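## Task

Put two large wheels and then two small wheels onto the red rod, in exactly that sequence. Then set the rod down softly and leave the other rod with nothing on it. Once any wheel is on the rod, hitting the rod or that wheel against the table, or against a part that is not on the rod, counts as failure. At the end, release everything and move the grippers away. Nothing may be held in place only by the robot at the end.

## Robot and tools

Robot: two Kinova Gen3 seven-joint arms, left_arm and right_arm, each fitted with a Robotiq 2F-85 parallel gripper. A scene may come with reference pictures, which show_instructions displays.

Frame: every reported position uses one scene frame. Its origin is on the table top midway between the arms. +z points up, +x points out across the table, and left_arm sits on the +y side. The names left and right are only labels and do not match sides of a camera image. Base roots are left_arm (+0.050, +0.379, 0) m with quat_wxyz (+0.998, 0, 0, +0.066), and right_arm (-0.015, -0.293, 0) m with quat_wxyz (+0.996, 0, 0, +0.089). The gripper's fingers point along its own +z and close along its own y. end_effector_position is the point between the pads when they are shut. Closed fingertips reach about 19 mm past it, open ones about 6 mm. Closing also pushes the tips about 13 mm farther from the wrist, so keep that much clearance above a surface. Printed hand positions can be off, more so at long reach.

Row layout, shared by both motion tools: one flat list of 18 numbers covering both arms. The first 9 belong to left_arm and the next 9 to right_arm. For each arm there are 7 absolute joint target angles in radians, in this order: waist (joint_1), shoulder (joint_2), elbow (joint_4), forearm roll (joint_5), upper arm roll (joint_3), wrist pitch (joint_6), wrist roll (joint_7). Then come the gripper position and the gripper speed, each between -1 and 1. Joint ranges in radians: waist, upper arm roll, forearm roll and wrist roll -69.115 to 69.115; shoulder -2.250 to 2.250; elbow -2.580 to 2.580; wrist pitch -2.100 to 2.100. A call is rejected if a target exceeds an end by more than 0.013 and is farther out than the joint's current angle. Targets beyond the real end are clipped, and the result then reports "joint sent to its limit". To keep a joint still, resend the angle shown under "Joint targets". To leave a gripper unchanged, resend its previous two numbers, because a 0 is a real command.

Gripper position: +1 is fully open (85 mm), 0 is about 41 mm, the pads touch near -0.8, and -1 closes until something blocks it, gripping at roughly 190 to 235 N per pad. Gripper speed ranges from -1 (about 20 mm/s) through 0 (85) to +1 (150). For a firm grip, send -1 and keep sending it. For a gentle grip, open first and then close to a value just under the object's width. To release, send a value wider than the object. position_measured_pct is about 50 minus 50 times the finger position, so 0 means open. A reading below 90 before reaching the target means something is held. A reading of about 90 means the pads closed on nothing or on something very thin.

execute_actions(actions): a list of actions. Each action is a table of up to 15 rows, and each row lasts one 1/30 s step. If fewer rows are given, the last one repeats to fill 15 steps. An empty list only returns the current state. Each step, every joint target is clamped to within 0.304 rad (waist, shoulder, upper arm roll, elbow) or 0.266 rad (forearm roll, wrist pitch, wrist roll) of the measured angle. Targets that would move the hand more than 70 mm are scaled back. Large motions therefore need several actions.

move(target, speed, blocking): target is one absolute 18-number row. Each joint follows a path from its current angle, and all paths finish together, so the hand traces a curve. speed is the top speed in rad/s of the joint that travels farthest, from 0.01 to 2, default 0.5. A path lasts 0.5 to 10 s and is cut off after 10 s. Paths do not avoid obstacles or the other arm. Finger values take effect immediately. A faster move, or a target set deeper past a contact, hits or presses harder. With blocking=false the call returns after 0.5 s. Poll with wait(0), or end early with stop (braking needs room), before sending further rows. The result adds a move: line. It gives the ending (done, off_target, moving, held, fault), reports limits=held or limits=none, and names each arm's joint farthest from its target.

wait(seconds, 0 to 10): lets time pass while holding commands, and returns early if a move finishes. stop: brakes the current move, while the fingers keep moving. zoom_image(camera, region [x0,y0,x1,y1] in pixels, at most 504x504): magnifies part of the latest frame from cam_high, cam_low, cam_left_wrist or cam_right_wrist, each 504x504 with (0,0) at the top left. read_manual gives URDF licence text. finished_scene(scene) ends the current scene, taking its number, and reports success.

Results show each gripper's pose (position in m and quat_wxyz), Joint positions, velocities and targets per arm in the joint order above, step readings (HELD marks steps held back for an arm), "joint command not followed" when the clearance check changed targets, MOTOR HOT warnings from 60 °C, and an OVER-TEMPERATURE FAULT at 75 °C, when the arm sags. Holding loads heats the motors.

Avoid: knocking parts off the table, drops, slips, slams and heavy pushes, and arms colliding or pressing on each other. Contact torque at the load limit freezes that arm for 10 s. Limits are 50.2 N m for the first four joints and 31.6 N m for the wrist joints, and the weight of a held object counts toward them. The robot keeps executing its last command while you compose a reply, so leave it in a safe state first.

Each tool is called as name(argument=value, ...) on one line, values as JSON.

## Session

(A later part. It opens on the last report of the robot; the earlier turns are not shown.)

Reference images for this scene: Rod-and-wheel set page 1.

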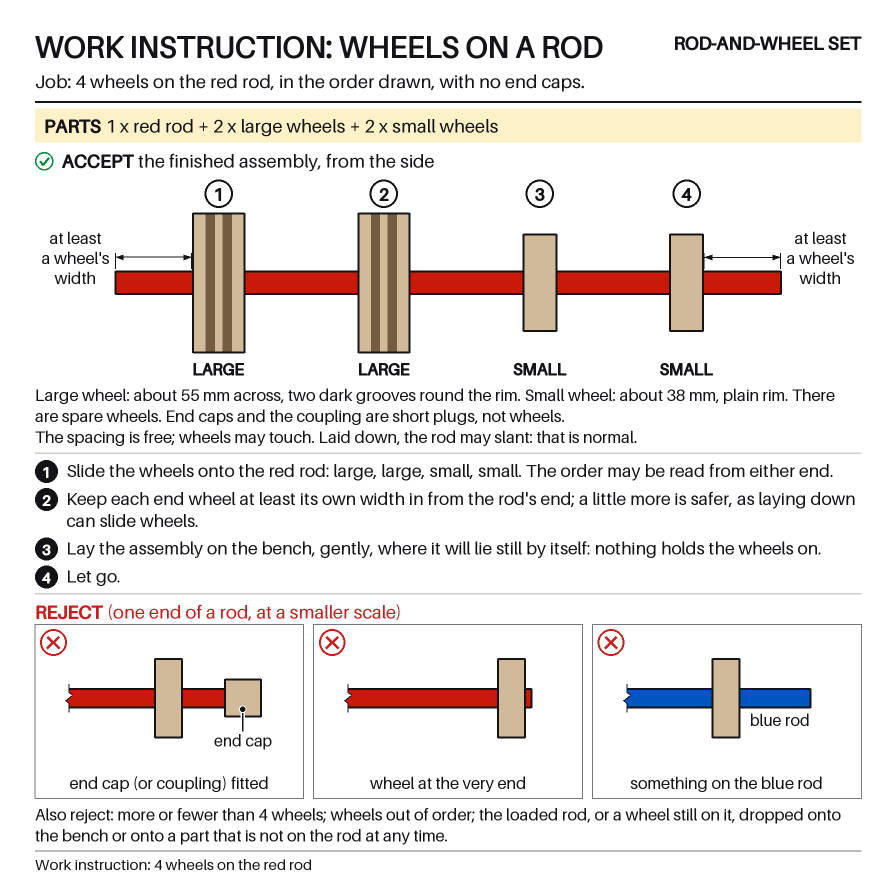

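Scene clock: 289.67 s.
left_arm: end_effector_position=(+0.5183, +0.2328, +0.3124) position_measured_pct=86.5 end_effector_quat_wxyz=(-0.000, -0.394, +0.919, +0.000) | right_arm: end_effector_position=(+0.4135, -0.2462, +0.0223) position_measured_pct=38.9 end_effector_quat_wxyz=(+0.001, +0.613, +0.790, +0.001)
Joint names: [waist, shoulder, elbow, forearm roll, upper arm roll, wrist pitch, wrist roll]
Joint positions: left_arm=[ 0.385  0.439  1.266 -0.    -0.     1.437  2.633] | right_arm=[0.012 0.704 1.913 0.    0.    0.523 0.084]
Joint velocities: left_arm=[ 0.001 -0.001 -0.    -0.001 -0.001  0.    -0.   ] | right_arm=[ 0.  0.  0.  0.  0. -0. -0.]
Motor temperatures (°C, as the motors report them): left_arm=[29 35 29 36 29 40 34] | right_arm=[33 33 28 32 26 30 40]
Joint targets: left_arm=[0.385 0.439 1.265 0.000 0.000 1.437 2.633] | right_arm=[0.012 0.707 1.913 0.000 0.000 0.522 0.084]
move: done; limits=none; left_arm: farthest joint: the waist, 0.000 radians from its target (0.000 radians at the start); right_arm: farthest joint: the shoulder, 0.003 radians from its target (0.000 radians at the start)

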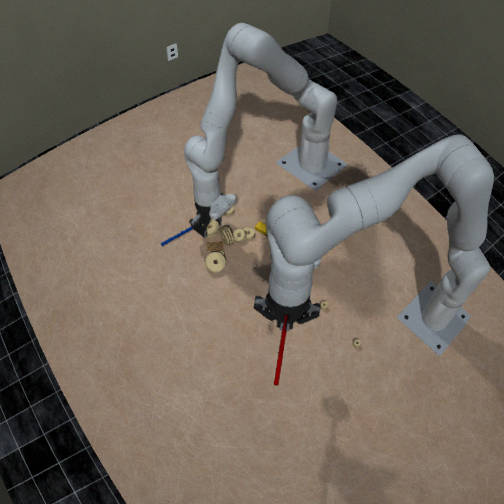

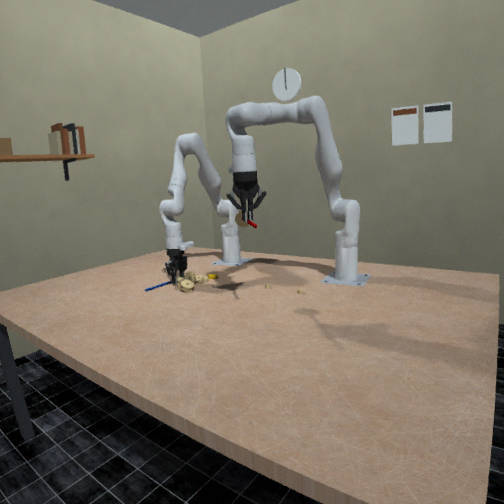

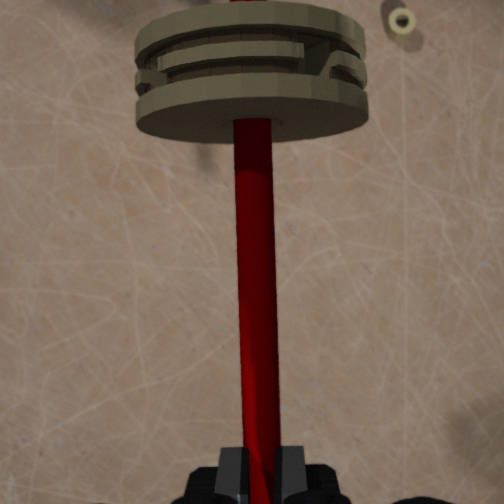

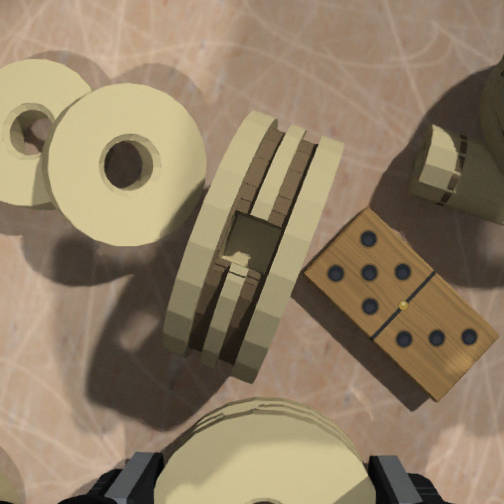

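move(target=[0.3848,0.4390,1.2654,0,0,1.4372,2.6334,-1,-1, 0.0119,0.4465,1.7851,0,0,0.9100,0.084,-1,-0.5], speed=0.6)

move(target=[0.3848,0.4390,1.2654,0,0,1.4372,2.6334,-1,-1, -0.634,0.66,2.4916,0,0,-1.5808,0,-1,-0.5], speed=1.2)

move(target=[0.3848,0.4390,1.2654,0,0,1.4372,2.6334,-1,-1, -0.634,0.6715,2.4400,0,0,-1.5407,0,-1,-0.5], speed=0.15)

zoom_image(camera="cam_low", region=[222,200,262,240])

Scene clock: 294.50 s.
left_arm: end_effector_position=(+0.5183, +0.2328, +0.3124) position_measured_pct=86.5 end_effector_quat_wxyz=(-0.000, -0.394, +0.919, +0.000) | right_arm: end_effector_position=(+0.4130, -0.2463, +0.1600) position_measured_pct=38.9 end_effector_quat_wxyz=(-0.000, +0.613, +0.790, -0.000)
Joint names: [waist, shoulder, elbow, forearm roll, upper arm roll, wrist pitch, wrist roll]
Joint positions: left_arm=[ 0.385  0.439  1.266 -0.    -0.     1.437  2.633] | right_arm=[ 0.012  0.447  1.785 -0.     0.     0.91   0.084]
Joint velocities: left_arm=[-0.     0.001 -0.     0.    -0.     0.    -0.   ] | right_arm=[ 0.    -0.003 -0.001  0.    -0.     0.     0.   ]
Motor temperatures (°C, as the motors report them): left_arm=[29 35 29 36 29 40 34] | right_arm=[33 33 28 32 26 30 40]
Joint targets: left_arm=[0.385 0.439 1.265 0.000 0.000 1.437 2.633] | right_arm=[0.012 0.447 1.785 0.000 0.000 0.910 0.084]
move: done; limits=none; left_arm: farthest joint: the waist, 0.000 radians from its target (0.000 radians at the start); right_arm: farthest joint: the waist, 0.000 radians from its target (0.000 radians at the start)

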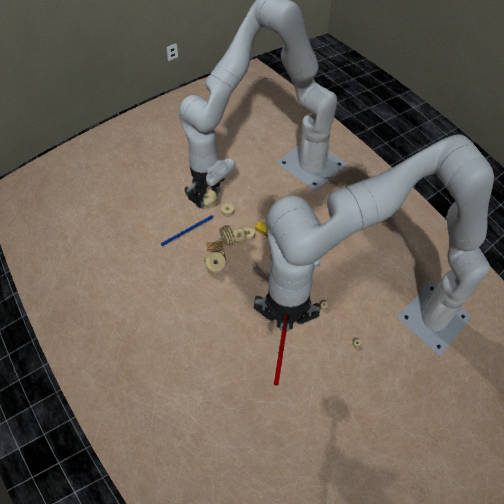

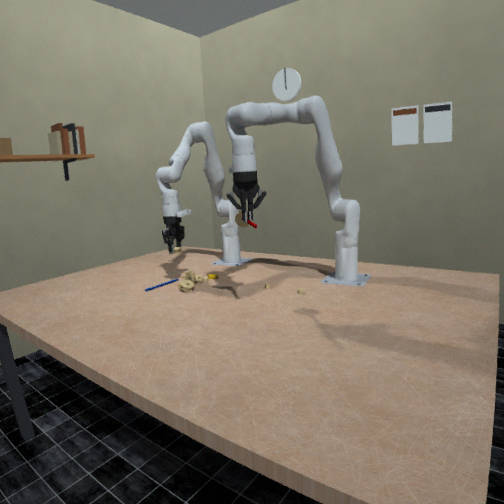

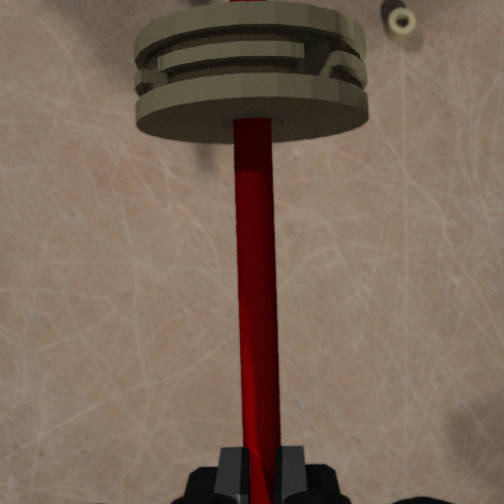

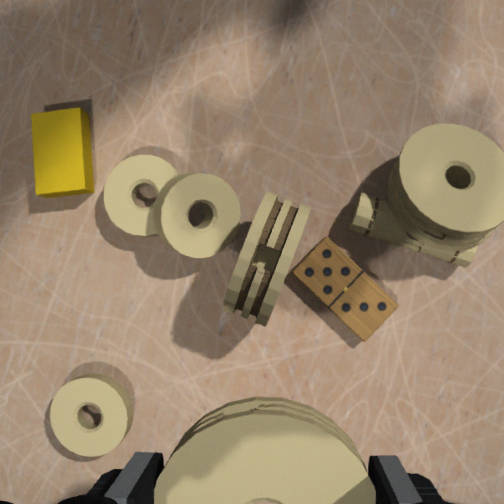

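Scene clock: 297.20 s.
left_arm: end_effector_position=(+0.5183, +0.2328, +0.3124) position_measured_pct=86.5 end_effector_quat_wxyz=(-0.000, -0.394, +0.919, +0.000) | right_arm: end_effector_position=(+0.3924, +0.1007, +0.3030) position_measured_pct=38.9 end_effector_quat_wxyz=(+0.262, +0.262, +0.657, +0.657)
Joint names: [waist, shoulder, elbow, forearm roll, upper arm roll, wrist pitch, wrist roll]
Joint positions: left_arm=[ 0.385  0.439  1.266 -0.    -0.     1.437  2.633] | right_arm=[-0.634  0.66   2.492  0.    -0.    -1.581  0.   ]
Joint velocities: left_arm=[-0.001  0.001 -0.    -0.     0.    -0.001 -0.001] | right_arm=[-0.003  0.002 -0.     0.     0.    -0.    -0.   ]
Motor temperatures (°C, as the motors report them): left_arm=[29 35 29 36 29 40 34] | right_arm=[33 33 28 32 26 30 40]
Joint targets: left_arm=[0.385 0.439 1.265 0.000 0.000 1.437 2.633] | right_arm=[-0.634 0.660 2.492 0.000 0.000 -1.581 0.000]
move: done; limits=none; left_arm: farthest joint: the waist, 0.000 radians from its target (0.000 radians at the start); right_arm: farthest joint: the waist, 0.000 radians from its target (0.646 radians at the start)

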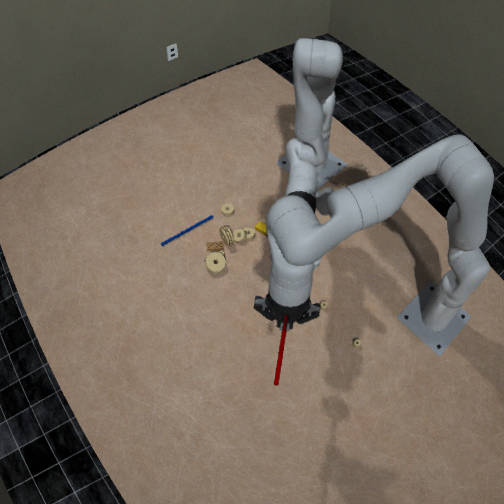

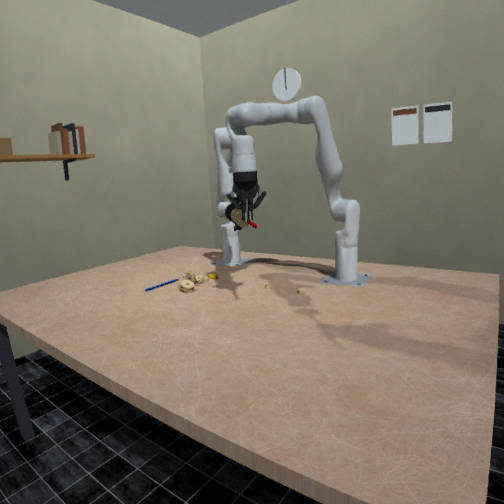

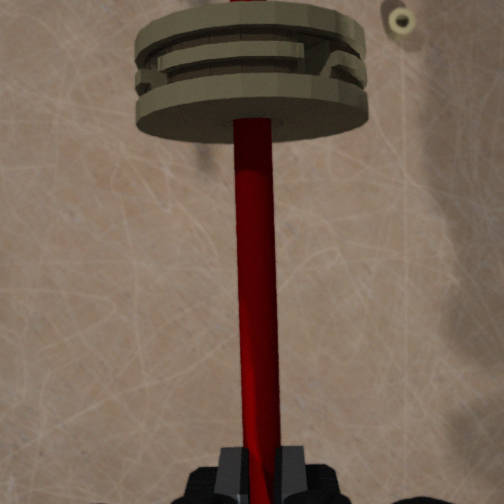

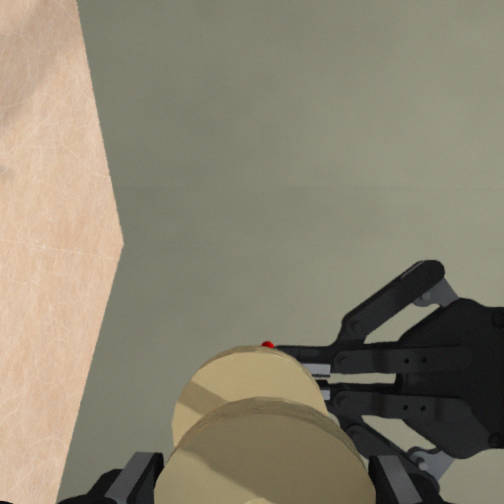

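Scene clock: 297.97 s.
left_arm: end_effector_position=(+0.5183, +0.2328, +0.3124) position_measured_pct=86.5 end_effector_quat_wxyz=(-0.000, -0.394, +0.919, +0.000) | right_arm: end_effector_position=(+0.4035, +0.1128, +0.3000) position_measured_pct=38.9 end_effector_quat_wxyz=(+0.262, +0.262, +0.657, +0.657)
Joint names: [waist, shoulder, elbow, forearm roll, upper arm roll, wrist pitch, wrist roll]
Joint positions: left_arm=[ 0.385  0.439  1.266 -0.    -0.     1.437  2.633] | right_arm=[-0.634  0.671  2.44  -0.    -0.    -1.541  0.   ]
Joint velocities: left_arm=[ 0.     0.     0.001 -0.     0.    -0.001  0.   ] | right_arm=[-0.     0.    -0.001 -0.    -0.     0.    -0.   ]
Motor temperatures (°C, as the motors report them): left_arm=[29 35 29 36 29 40 34] | right_arm=[33 33 28 32 26 30 40]
Joint targets: left_arm=[0.385 0.439 1.265 0.000 0.000 1.437 2.633] | right_arm=[-0.634 0.672 2.440 0.000 0.000 -1.541 0.000]
move: done; limits=none; left_arm: farthest joint: the waist, 0.000 radians from its target (0.000 radians at the start); right_arm: farthest joint: the waist, 0.000 radians from its target (0.000 radians at the start)

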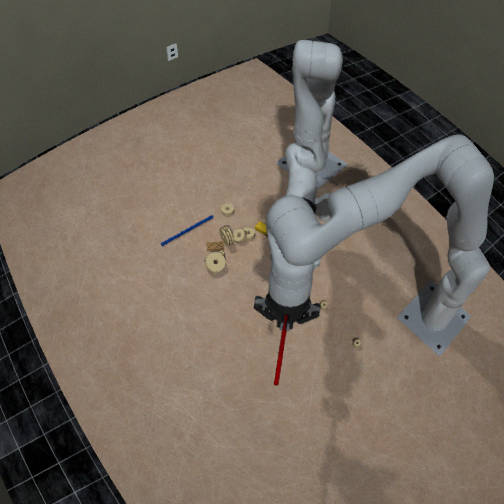

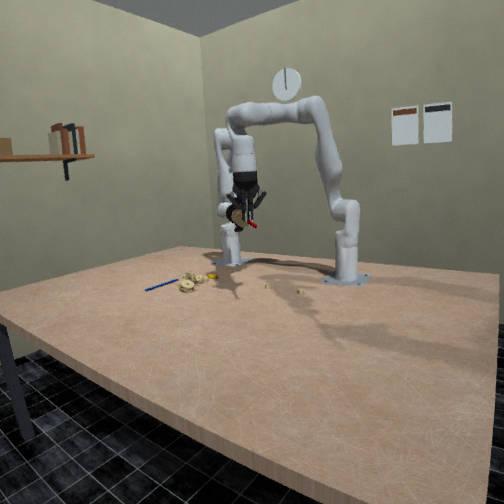

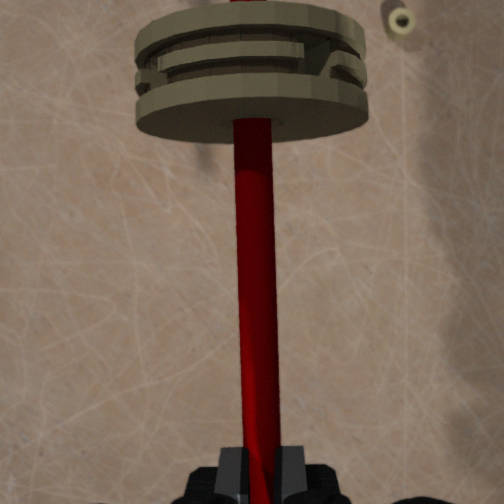

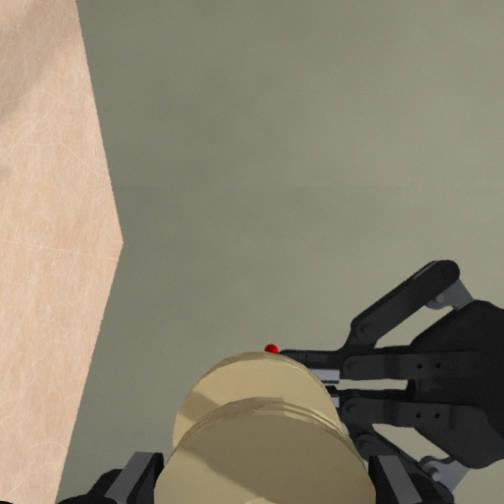

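Region (222, 200, 262, 240) of cam_low's 504x504 image, scaled by 12.600, with more detail than that image has.

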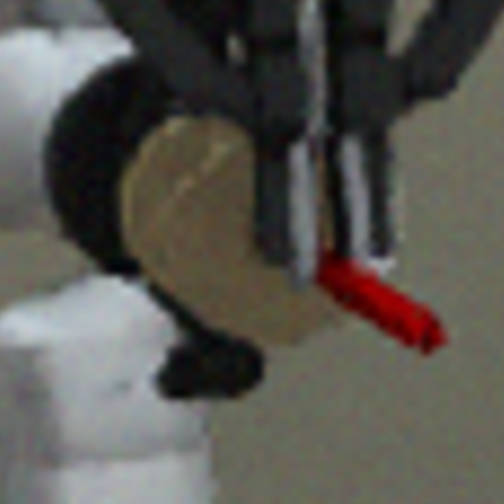

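move(target=[0.3848,0.4390,1.2654,0,0,1.4372,2.6334,-1,-1, -0.634,0.6736,2.4003,0,0,-1.5031,0,-1,-0.5], speed=0.03)

Scene clock: 301.50 s.
left_arm: end_effector_position=(+0.5185, +0.2330, +0.3124) position_measured_pct=86.5 end_effector_quat_wxyz=(+0.000, -0.394, +0.919, +0.000) | right_arm: end_effector_position=(+0.4121, +0.1218, +0.3000) position_measured_pct=38.9 end_effector_quat_wxyz=(+0.262, +0.262, +0.657, +0.657)
Joint names: [waist, shoulder, elbow, forearm roll, upper arm roll, wrist pitch, wrist roll]
Joint positions: left_arm=[ 0.385  0.439  1.265 -0.    -0.     1.437  2.633] | right_arm=[-0.634  0.674  2.4    0.    -0.    -1.503 -0.   ]
Joint velocities: left_arm=[ 0.     0.001 -0.     0.     0.    -0.001 -0.   ] | right_arm=[0.001 0.    0.001 0.    0.    0.001 0.   ]
Motor temperatures (°C, as the motors report them): left_arm=[29 35 29 36 29 40 34] | right_arm=[33 33 28 32 26 30 40]
Joint targets: left_arm=[0.385 0.439 1.265 0.000 0.000 1.437 2.633] | right_arm=[-0.634 0.674 2.400 0.000 0.000 -1.503 0.000]
move: done; limits=none; left_arm: farthest joint: the waist, 0.000 radians from its target (0.000 radians at the start); right_arm: farthest joint: the waist, 0.000 radians from its target (0.000 radians at the start)

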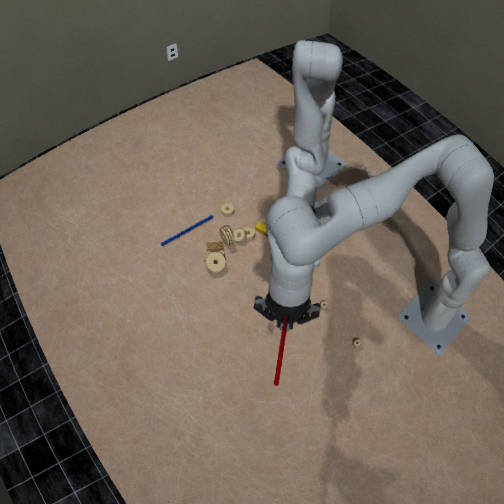

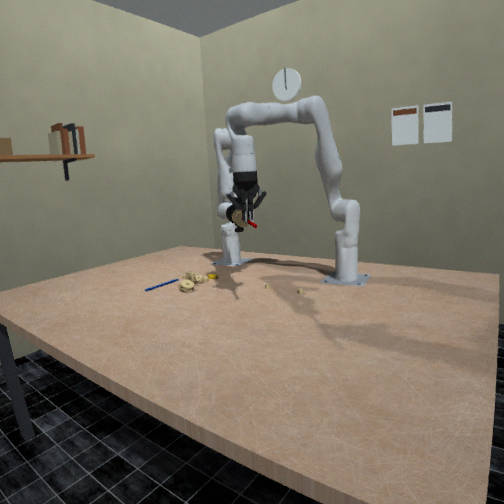

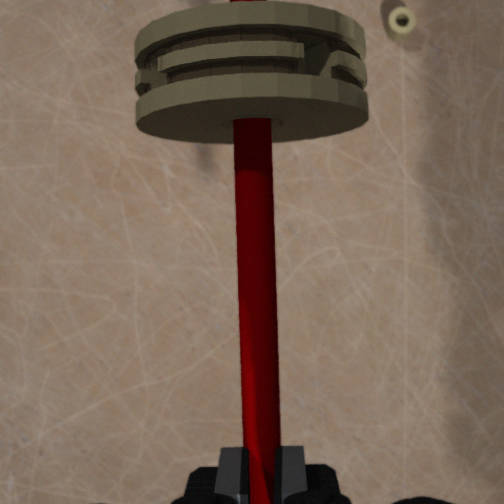

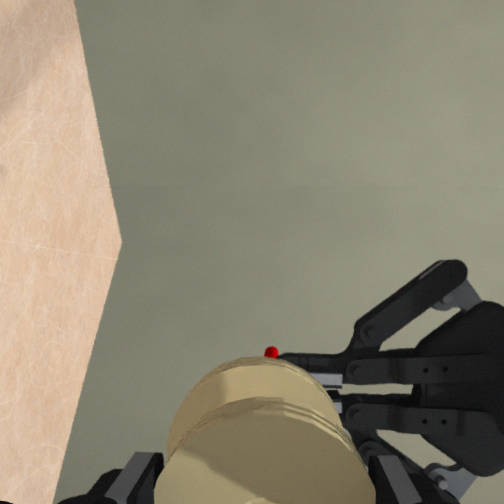

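Front face is past the tip with no deflection. Continue.

move(target=[0.3848,0.4390,1.2654,0,0,1.4372,2.6334,-1,-1, -0.634,0.6850,2.3018,0,0,-1.4160,0,-1,-0.5], speed=0.04)

Scene clock: 305.30 s.
left_arm: end_effector_position=(+0.5312, +0.2533, +0.3151) position_measured_pct=86.5 end_effector_quat_wxyz=(+0.017, -0.408, +0.913, +0.004) | right_arm: end_effector_position=(+0.4305, +0.1413, +0.2954) position_measured_pct=38.9 end_effector_quat_wxyz=(+0.260, +0.263, +0.661, +0.653)
Joint names: [waist, shoulder, elbow, forearm roll, upper arm roll, wrist pitch, wrist roll]
Joint positions: left_arm=[ 0.365  0.44   1.256 -0.021 -0.015  1.424  2.634] | right_arm=[-0.634  0.685  2.315  0.001 -0.    -1.416  0.   ]
Joint velocities: left_arm=[-0.    -0.001  0.    -0.     0.    -0.001 -0.   ] | right_arm=[-0.     0.    -0.001  0.    -0.     0.    -0.   ]
Motor temperatures (°C, as the motors report them): left_arm=[30 35 29 36 29 40 34] | right_arm=[33 33 28 32 26 30 40]
Joint targets: left_arm=[0.385 0.439 1.265 0.000 0.000 1.437 2.633] | right_arm=[-0.634 0.685 2.302 0.000 0.000 -1.416 0.000]
move: off_target (left_arm, right_arm); limits=none; left_arm: farthest joint: the forearm roll, 0.021 radians from its target (0.000 radians at the start); right_arm: farthest joint: the elbow, 0.013 radians from its target (0.099 radians at the start)

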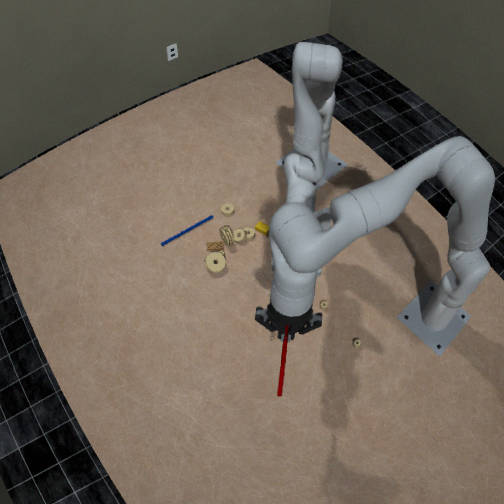

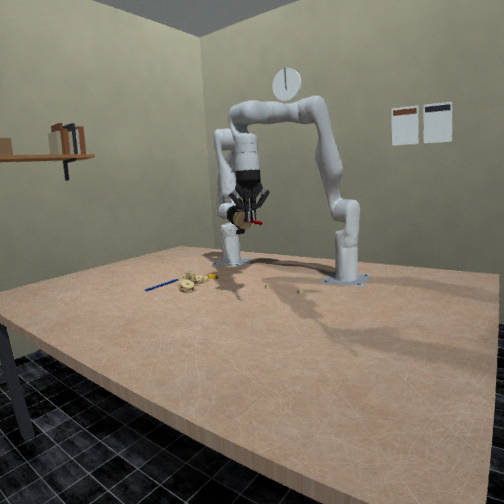

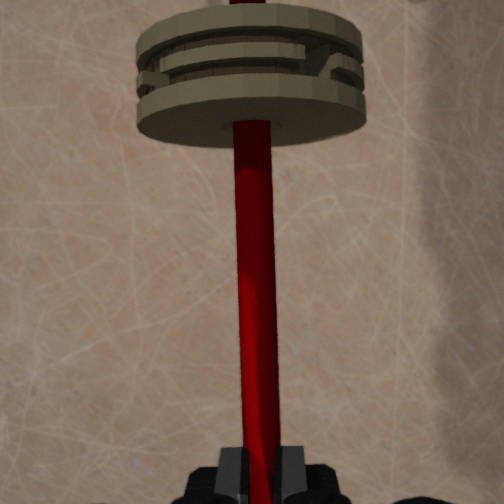

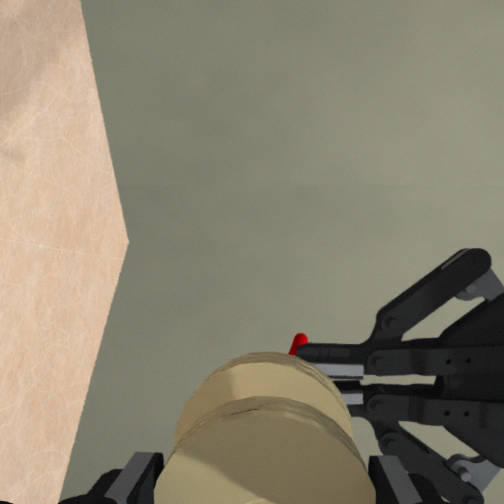

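move(target=[0.3848,0.4390,1.2654,0,0,1.4372,2.6334,-1,-1, -0.634,0.6712,2.4916,0,0,-1.592,0,-1,-0.5], speed=0.1)

zoom_image(camera="cam_low", region=[222,200,262,240])

Scene clock: 309.40 s.
left_arm: end_effector_position=(+0.5183, +0.2328, +0.3124) position_measured_pct=86.5 end_effector_quat_wxyz=(-0.000, -0.394, +0.919, +0.000) | right_arm: end_effector_position=(+0.3924, +0.1010, +0.3000) position_measured_pct=38.9 end_effector_quat_wxyz=(+0.262, +0.262, +0.657, +0.657)
Joint names: [waist, shoulder, elbow, forearm roll, upper arm roll, wrist pitch, wrist roll]
Joint positions: left_arm=[ 0.385  0.439  1.266 -0.    -0.     1.437  2.633] | right_arm=[-0.634  0.671  2.492  0.     0.    -1.592 -0.   ]
Joint velocities: left_arm=[-0.001 -0.001 -0.    -0.002  0.    -0.     0.001] | right_arm=[-0.    -0.     0.001  0.001 -0.    -0.    -0.   ]
Motor temperatures (°C, as the motors report them): left_arm=[30 35 29 36 29 40 34] | right_arm=[33 33 28 32 26 30 40]
Joint targets: left_arm=[0.385 0.439 1.265 0.000 0.000 1.437 2.633] | right_arm=[-0.634 0.671 2.492 0.000 0.000 -1.592 0.000]
move: done; limits=none; left_arm: farthest joint: the waist, 0.000 radians from its target (0.020 radians at the start); right_arm: farthest joint: the waist, 0.000 radians from its target (0.000 radians at the start)

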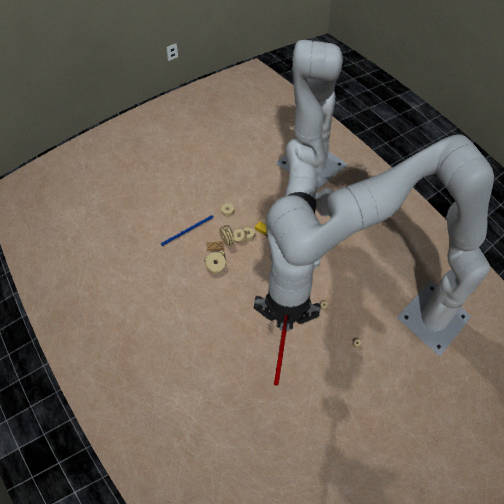

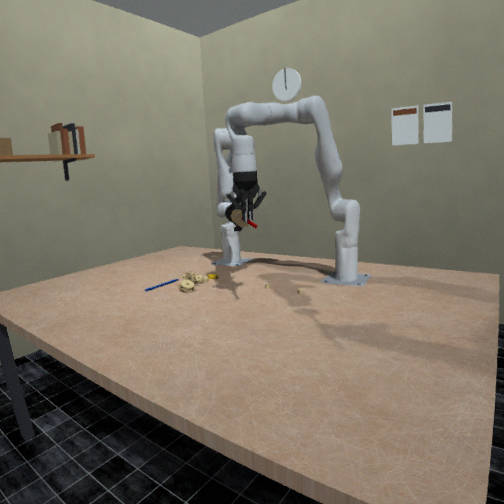

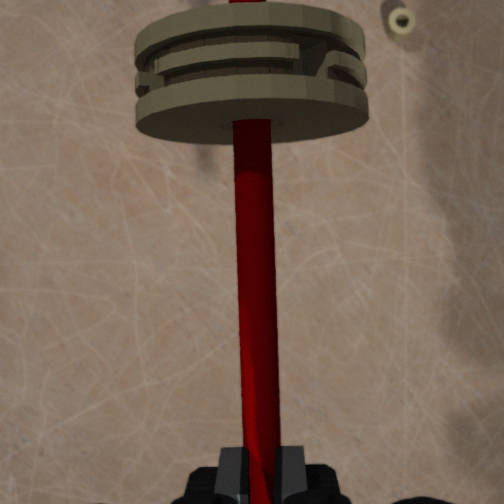

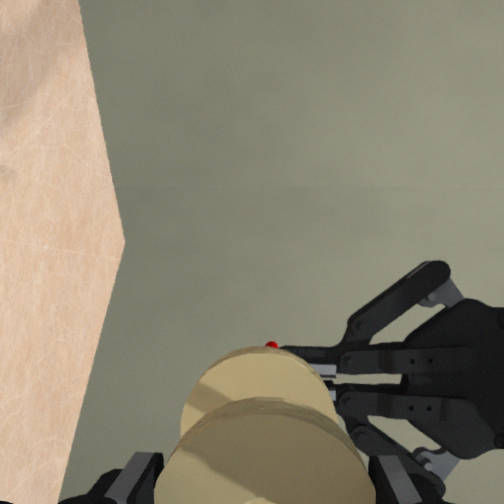

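Region (222, 200, 262, 240) of cam_low's 504x504 image, scaled by 12.600, with more detail than that image has.

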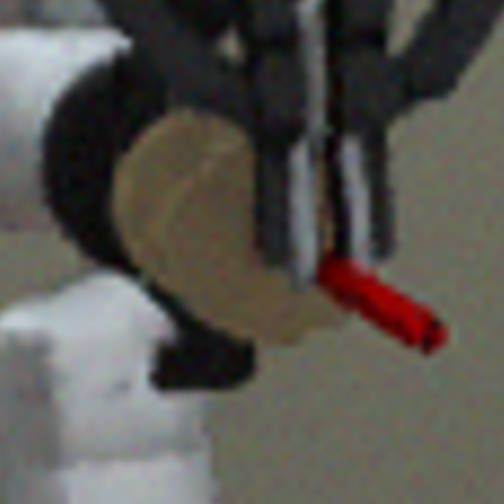

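zoom_image(camera="cam_right_wrist", region=[200,440,320,504])

Region (200, 440, 320, 504) of cam_right_wrist's 504x504 image, scaled by 4.200; it fills the top 269 rows of this view, and the rest is white.

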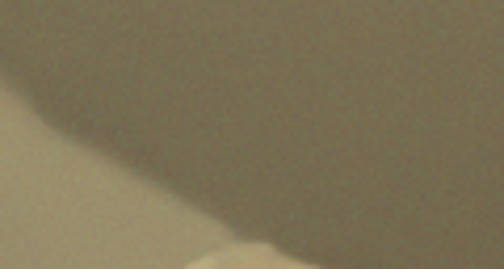

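move(target=[0.3848,0.4390,1.2654,0,0,1.4372,2.6334,-1,-1, -0.634,0.6800,2.4100,0,0,-1.5192,0,-1,-0.5], speed=0.15)

move(target=[0.3848,0.4390,1.2654,0,0,1.4372,2.6334,-1,-1, -0.634,0.6833,2.3724,0,0,-1.4848,0,-1,-0.5], speed=0.03)

Scene clock: 335.27 s.
left_arm: end_effector_position=(+0.5183, +0.2328, +0.3124) position_measured_pct=86.5 end_effector_quat_wxyz=(-0.000, -0.394, +0.919, +0.000) | right_arm: end_effector_position=(+0.4101, +0.1197, +0.2981) position_measured_pct=38.9 end_effector_quat_wxyz=(+0.262, +0.262, +0.657, +0.657)
Joint names: [waist, shoulder, elbow, forearm roll, upper arm roll, wrist pitch, wrist roll]
Joint positions: left_arm=[ 0.385  0.439  1.266 -0.    -0.     1.437  2.633] | right_arm=[-0.634  0.68   2.41  -0.     0.    -1.519  0.   ]
Joint velocities: left_arm=[-0.  0.  0.  0.  0. -0.  0.] | right_arm=[ 0.001  0.    -0.002  0.001 -0.     0.    -0.   ]
Motor temperatures (°C, as the motors report them): left_arm=[30 35 29 36 29 40 34] | right_arm=[33 33 28 32 26 30 40]
Joint targets: left_arm=[0.385 0.439 1.265 0.000 0.000 1.437 2.633] | right_arm=[-0.634 0.680 2.410 0.000 0.000 -1.519 0.000]
move: done; limits=none; left_arm: farthest joint: the waist, 0.000 radians from its target (0.000 radians at the start); right_arm: farthest joint: the waist, 0.000 radians from its target (0.000 radians at the start)

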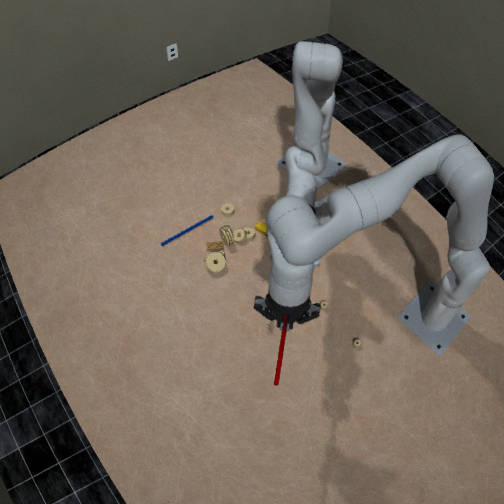

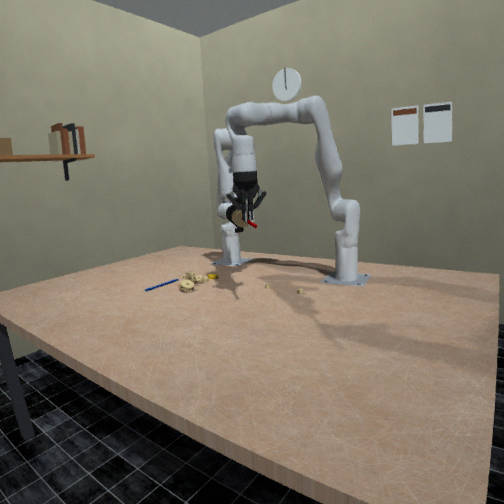

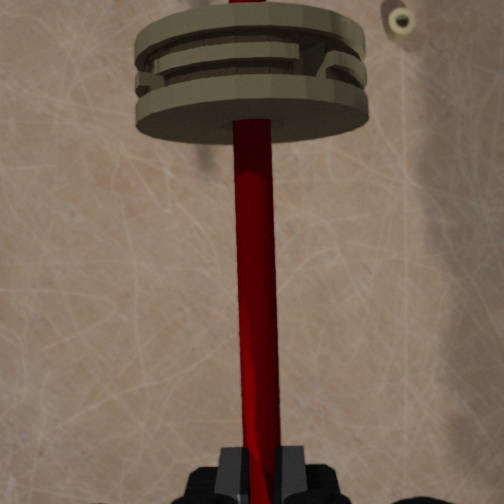

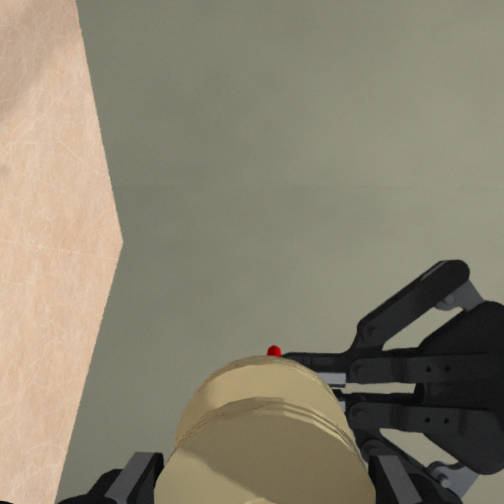

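Scene clock: 336.73 s.
left_arm: end_effector_position=(+0.5221, +0.2388, +0.3130) position_measured_pct=86.5 end_effector_quat_wxyz=(+0.005, -0.398, +0.917, +0.002) | right_arm: end_effector_position=(+0.4174, +0.1274, +0.2967) position_measured_pct=38.9 end_effector_quat_wxyz=(+0.261, +0.262, +0.658, +0.656)
Joint names: [waist, shoulder, elbow, forearm roll, upper arm roll, wrist pitch, wrist roll]
Joint positions: left_arm=[ 0.379  0.439  1.263 -0.006 -0.005  1.434  2.633] | right_arm=[-0.634  0.683  2.376  0.    -0.    -1.485 -0.   ]
Joint velocities: left_arm=[-0.001 -0.     0.    -0.     0.     0.     0.   ] | right_arm=[-0.    -0.    -0.001  0.    -0.     0.    -0.   ]
Motor temperatures (°C, as the motors report them): left_arm=[30 35 29 36 29 40 34] | right_arm=[33 33 28 32 26 30 40]
Joint targets: left_arm=[0.385 0.439 1.265 0.000 0.000 1.437 2.633] | right_arm=[-0.634 0.683 2.372 0.000 0.000 -1.485 0.000]
move: done; limits=none; left_arm: farthest joint: the waist, 0.006 radians from its target (0.000 radians at the start); right_arm: farthest joint: the elbow, 0.004 radians from its target (0.038 radians at the start)

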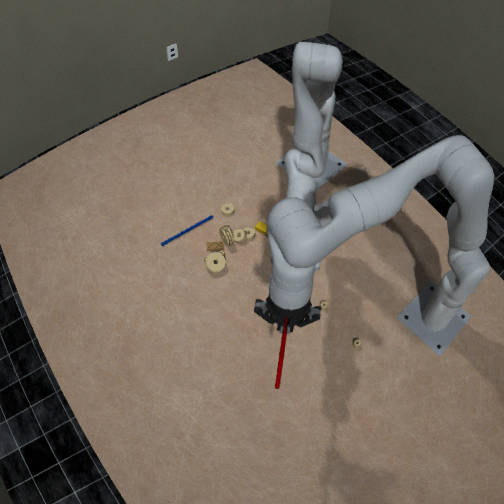

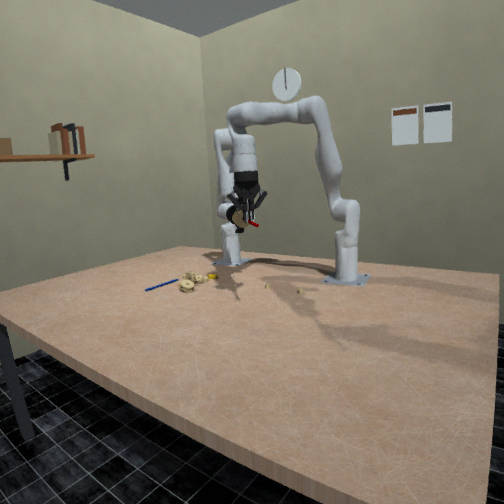

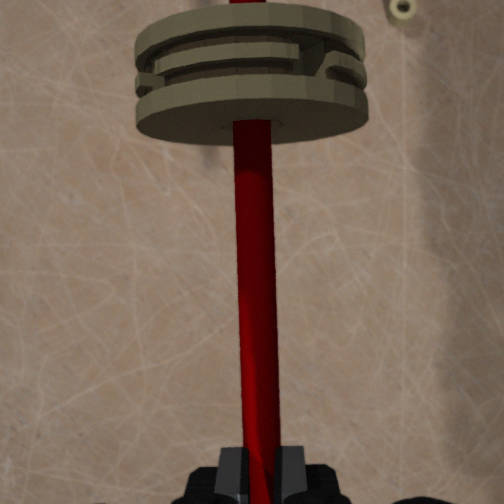

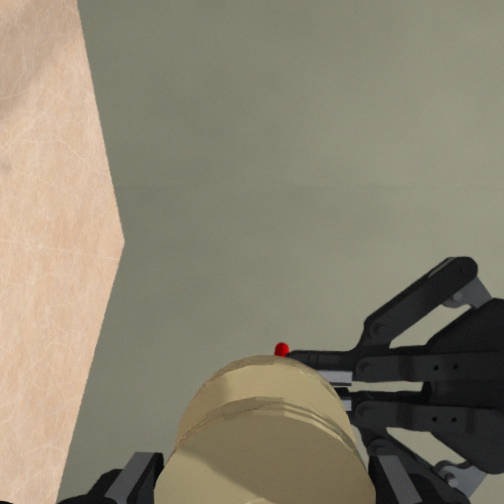

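move(target=[0.3848,0.4390,1.2654,0,0,1.4372,2.6334,-1,-1, -0.638,0.6710,2.4100,0,0,-1.5102,0,-1,-0.5], speed=0.05)

move(target=[0.3848,0.4390,1.2654,0,0,1.4372,2.6334,-1,-1, -0.638,0.6743,2.3724,0,0,-1.4759,0,-1,-0.5], speed=0.03)

Scene clock: 349.97 s.
left_arm: end_effector_position=(+0.5183, +0.2328, +0.3124) position_measured_pct=86.5 end_effector_quat_wxyz=(-0.000, -0.394, +0.919, +0.000) | right_arm: end_effector_position=(+0.4084, +0.1213, +0.3005) position_measured_pct=38.9 end_effector_quat_wxyz=(+0.260, +0.260, +0.657, +0.657)
Joint names: [waist, shoulder, elbow, forearm roll, upper arm roll, wrist pitch, wrist roll]
Joint positions: left_arm=[ 0.385  0.439  1.266 -0.    -0.     1.437  2.633] | right_arm=[-0.638  0.671  2.41   0.    -0.    -1.51   0.   ]
Joint velocities: left_arm=[-0.001 -0.    -0.     0.001 -0.    -0.001  0.001] | right_arm=[-0.001 -0.001  0.003 -0.     0.    -0.    -0.   ]
Motor temperatures (°C, as the motors report them): left_arm=[30 35 29 36 29 40 34] | right_arm=[33 33 28 32 26 30 40]
Joint targets: left_arm=[0.385 0.439 1.265 -0.000 0.000 1.437 2.633] | right_arm=[-0.638 0.671 2.410 0.000 0.000 -1.510 0.000]
move: done; limits=none; left_arm: farthest joint: the waist, 0.000 radians from its target (0.006 radians at the start); right_arm: farthest joint: the waist, 0.000 radians from its target (0.004 radians at the start)

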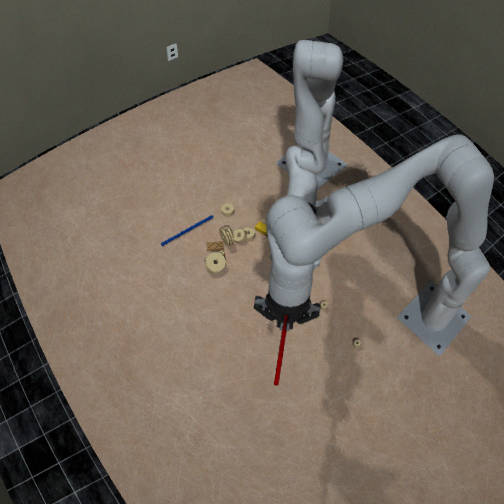

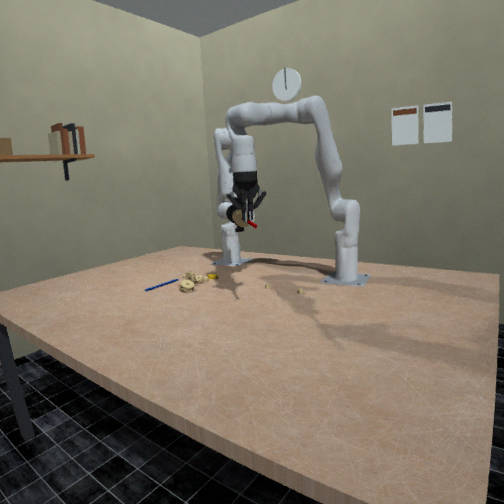

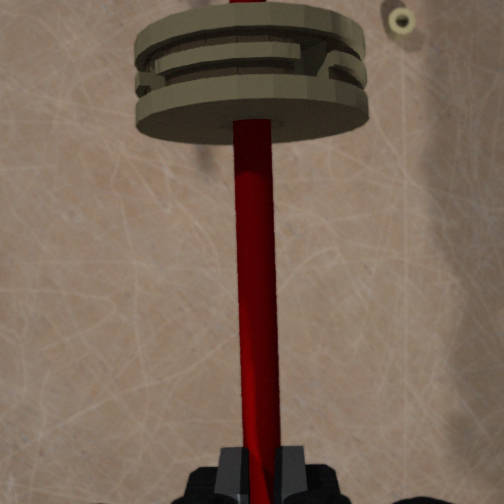

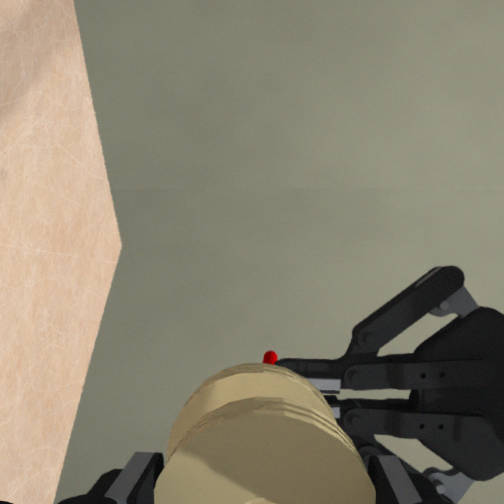

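Scene clock: 351.43 s.
left_arm: end_effector_position=(+0.5186, +0.2327, +0.3126) position_measured_pct=86.5 end_effector_quat_wxyz=(+0.000, -0.394, +0.919, -0.000) | right_arm: end_effector_position=(+0.4160, +0.1302, +0.3001) position_measured_pct=38.9 end_effector_quat_wxyz=(+0.260, +0.260, +0.658, +0.657)
Joint names: [waist, shoulder, elbow, forearm roll, upper arm roll, wrist pitch, wrist roll]
Joint positions: left_arm=[ 0.385  0.439  1.265  0.    -0.     1.437  2.634] | right_arm=[-0.638  0.675  2.373  0.    -0.    -1.476 -0.   ]
Joint velocities: left_arm=[ 0.001  0.     0.     0.     0.001 -0.    -0.   ] | right_arm=[ 0.     0.    -0.002 -0.    -0.     0.    -0.   ]
Motor temperatures (°C, as the motors report them): left_arm=[30 35 29 36 29 40 34] | right_arm=[33 33 28 32 26 30 40]
Joint targets: left_arm=[0.385 0.439 1.265 0.000 0.000 1.437 2.633] | right_arm=[-0.638 0.674 2.372 0.000 0.000 -1.476 0.000]
move: done; limits=none; left_arm: farthest joint: the waist, 0.000 radians from its target (0.000 radians at the start); right_arm: farthest joint: the waist, 0.000 radians from its target (0.000 radians at the start)

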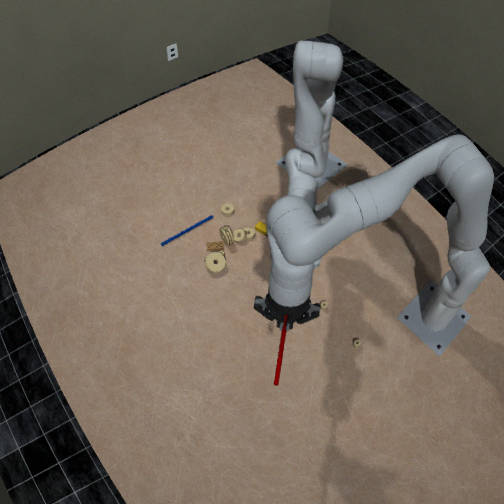

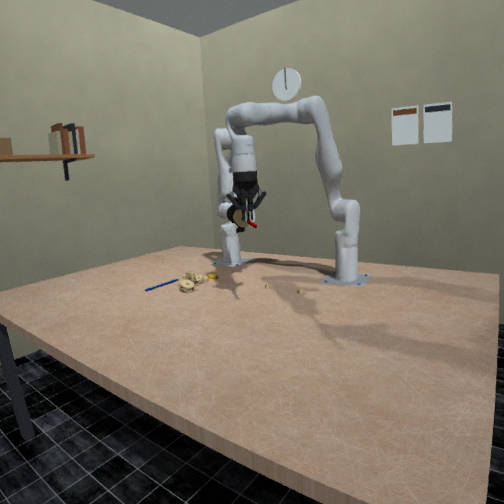

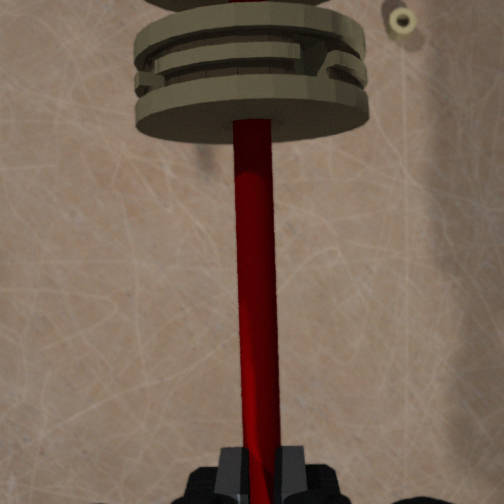

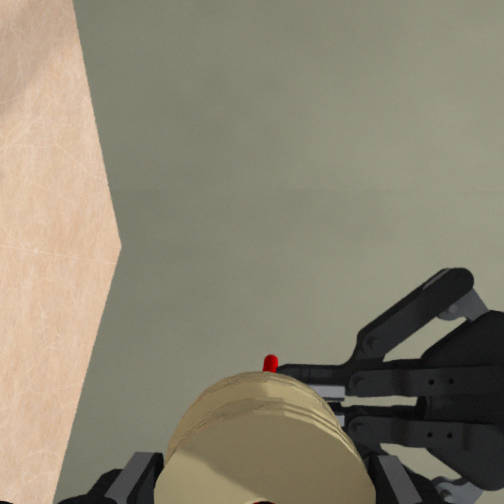

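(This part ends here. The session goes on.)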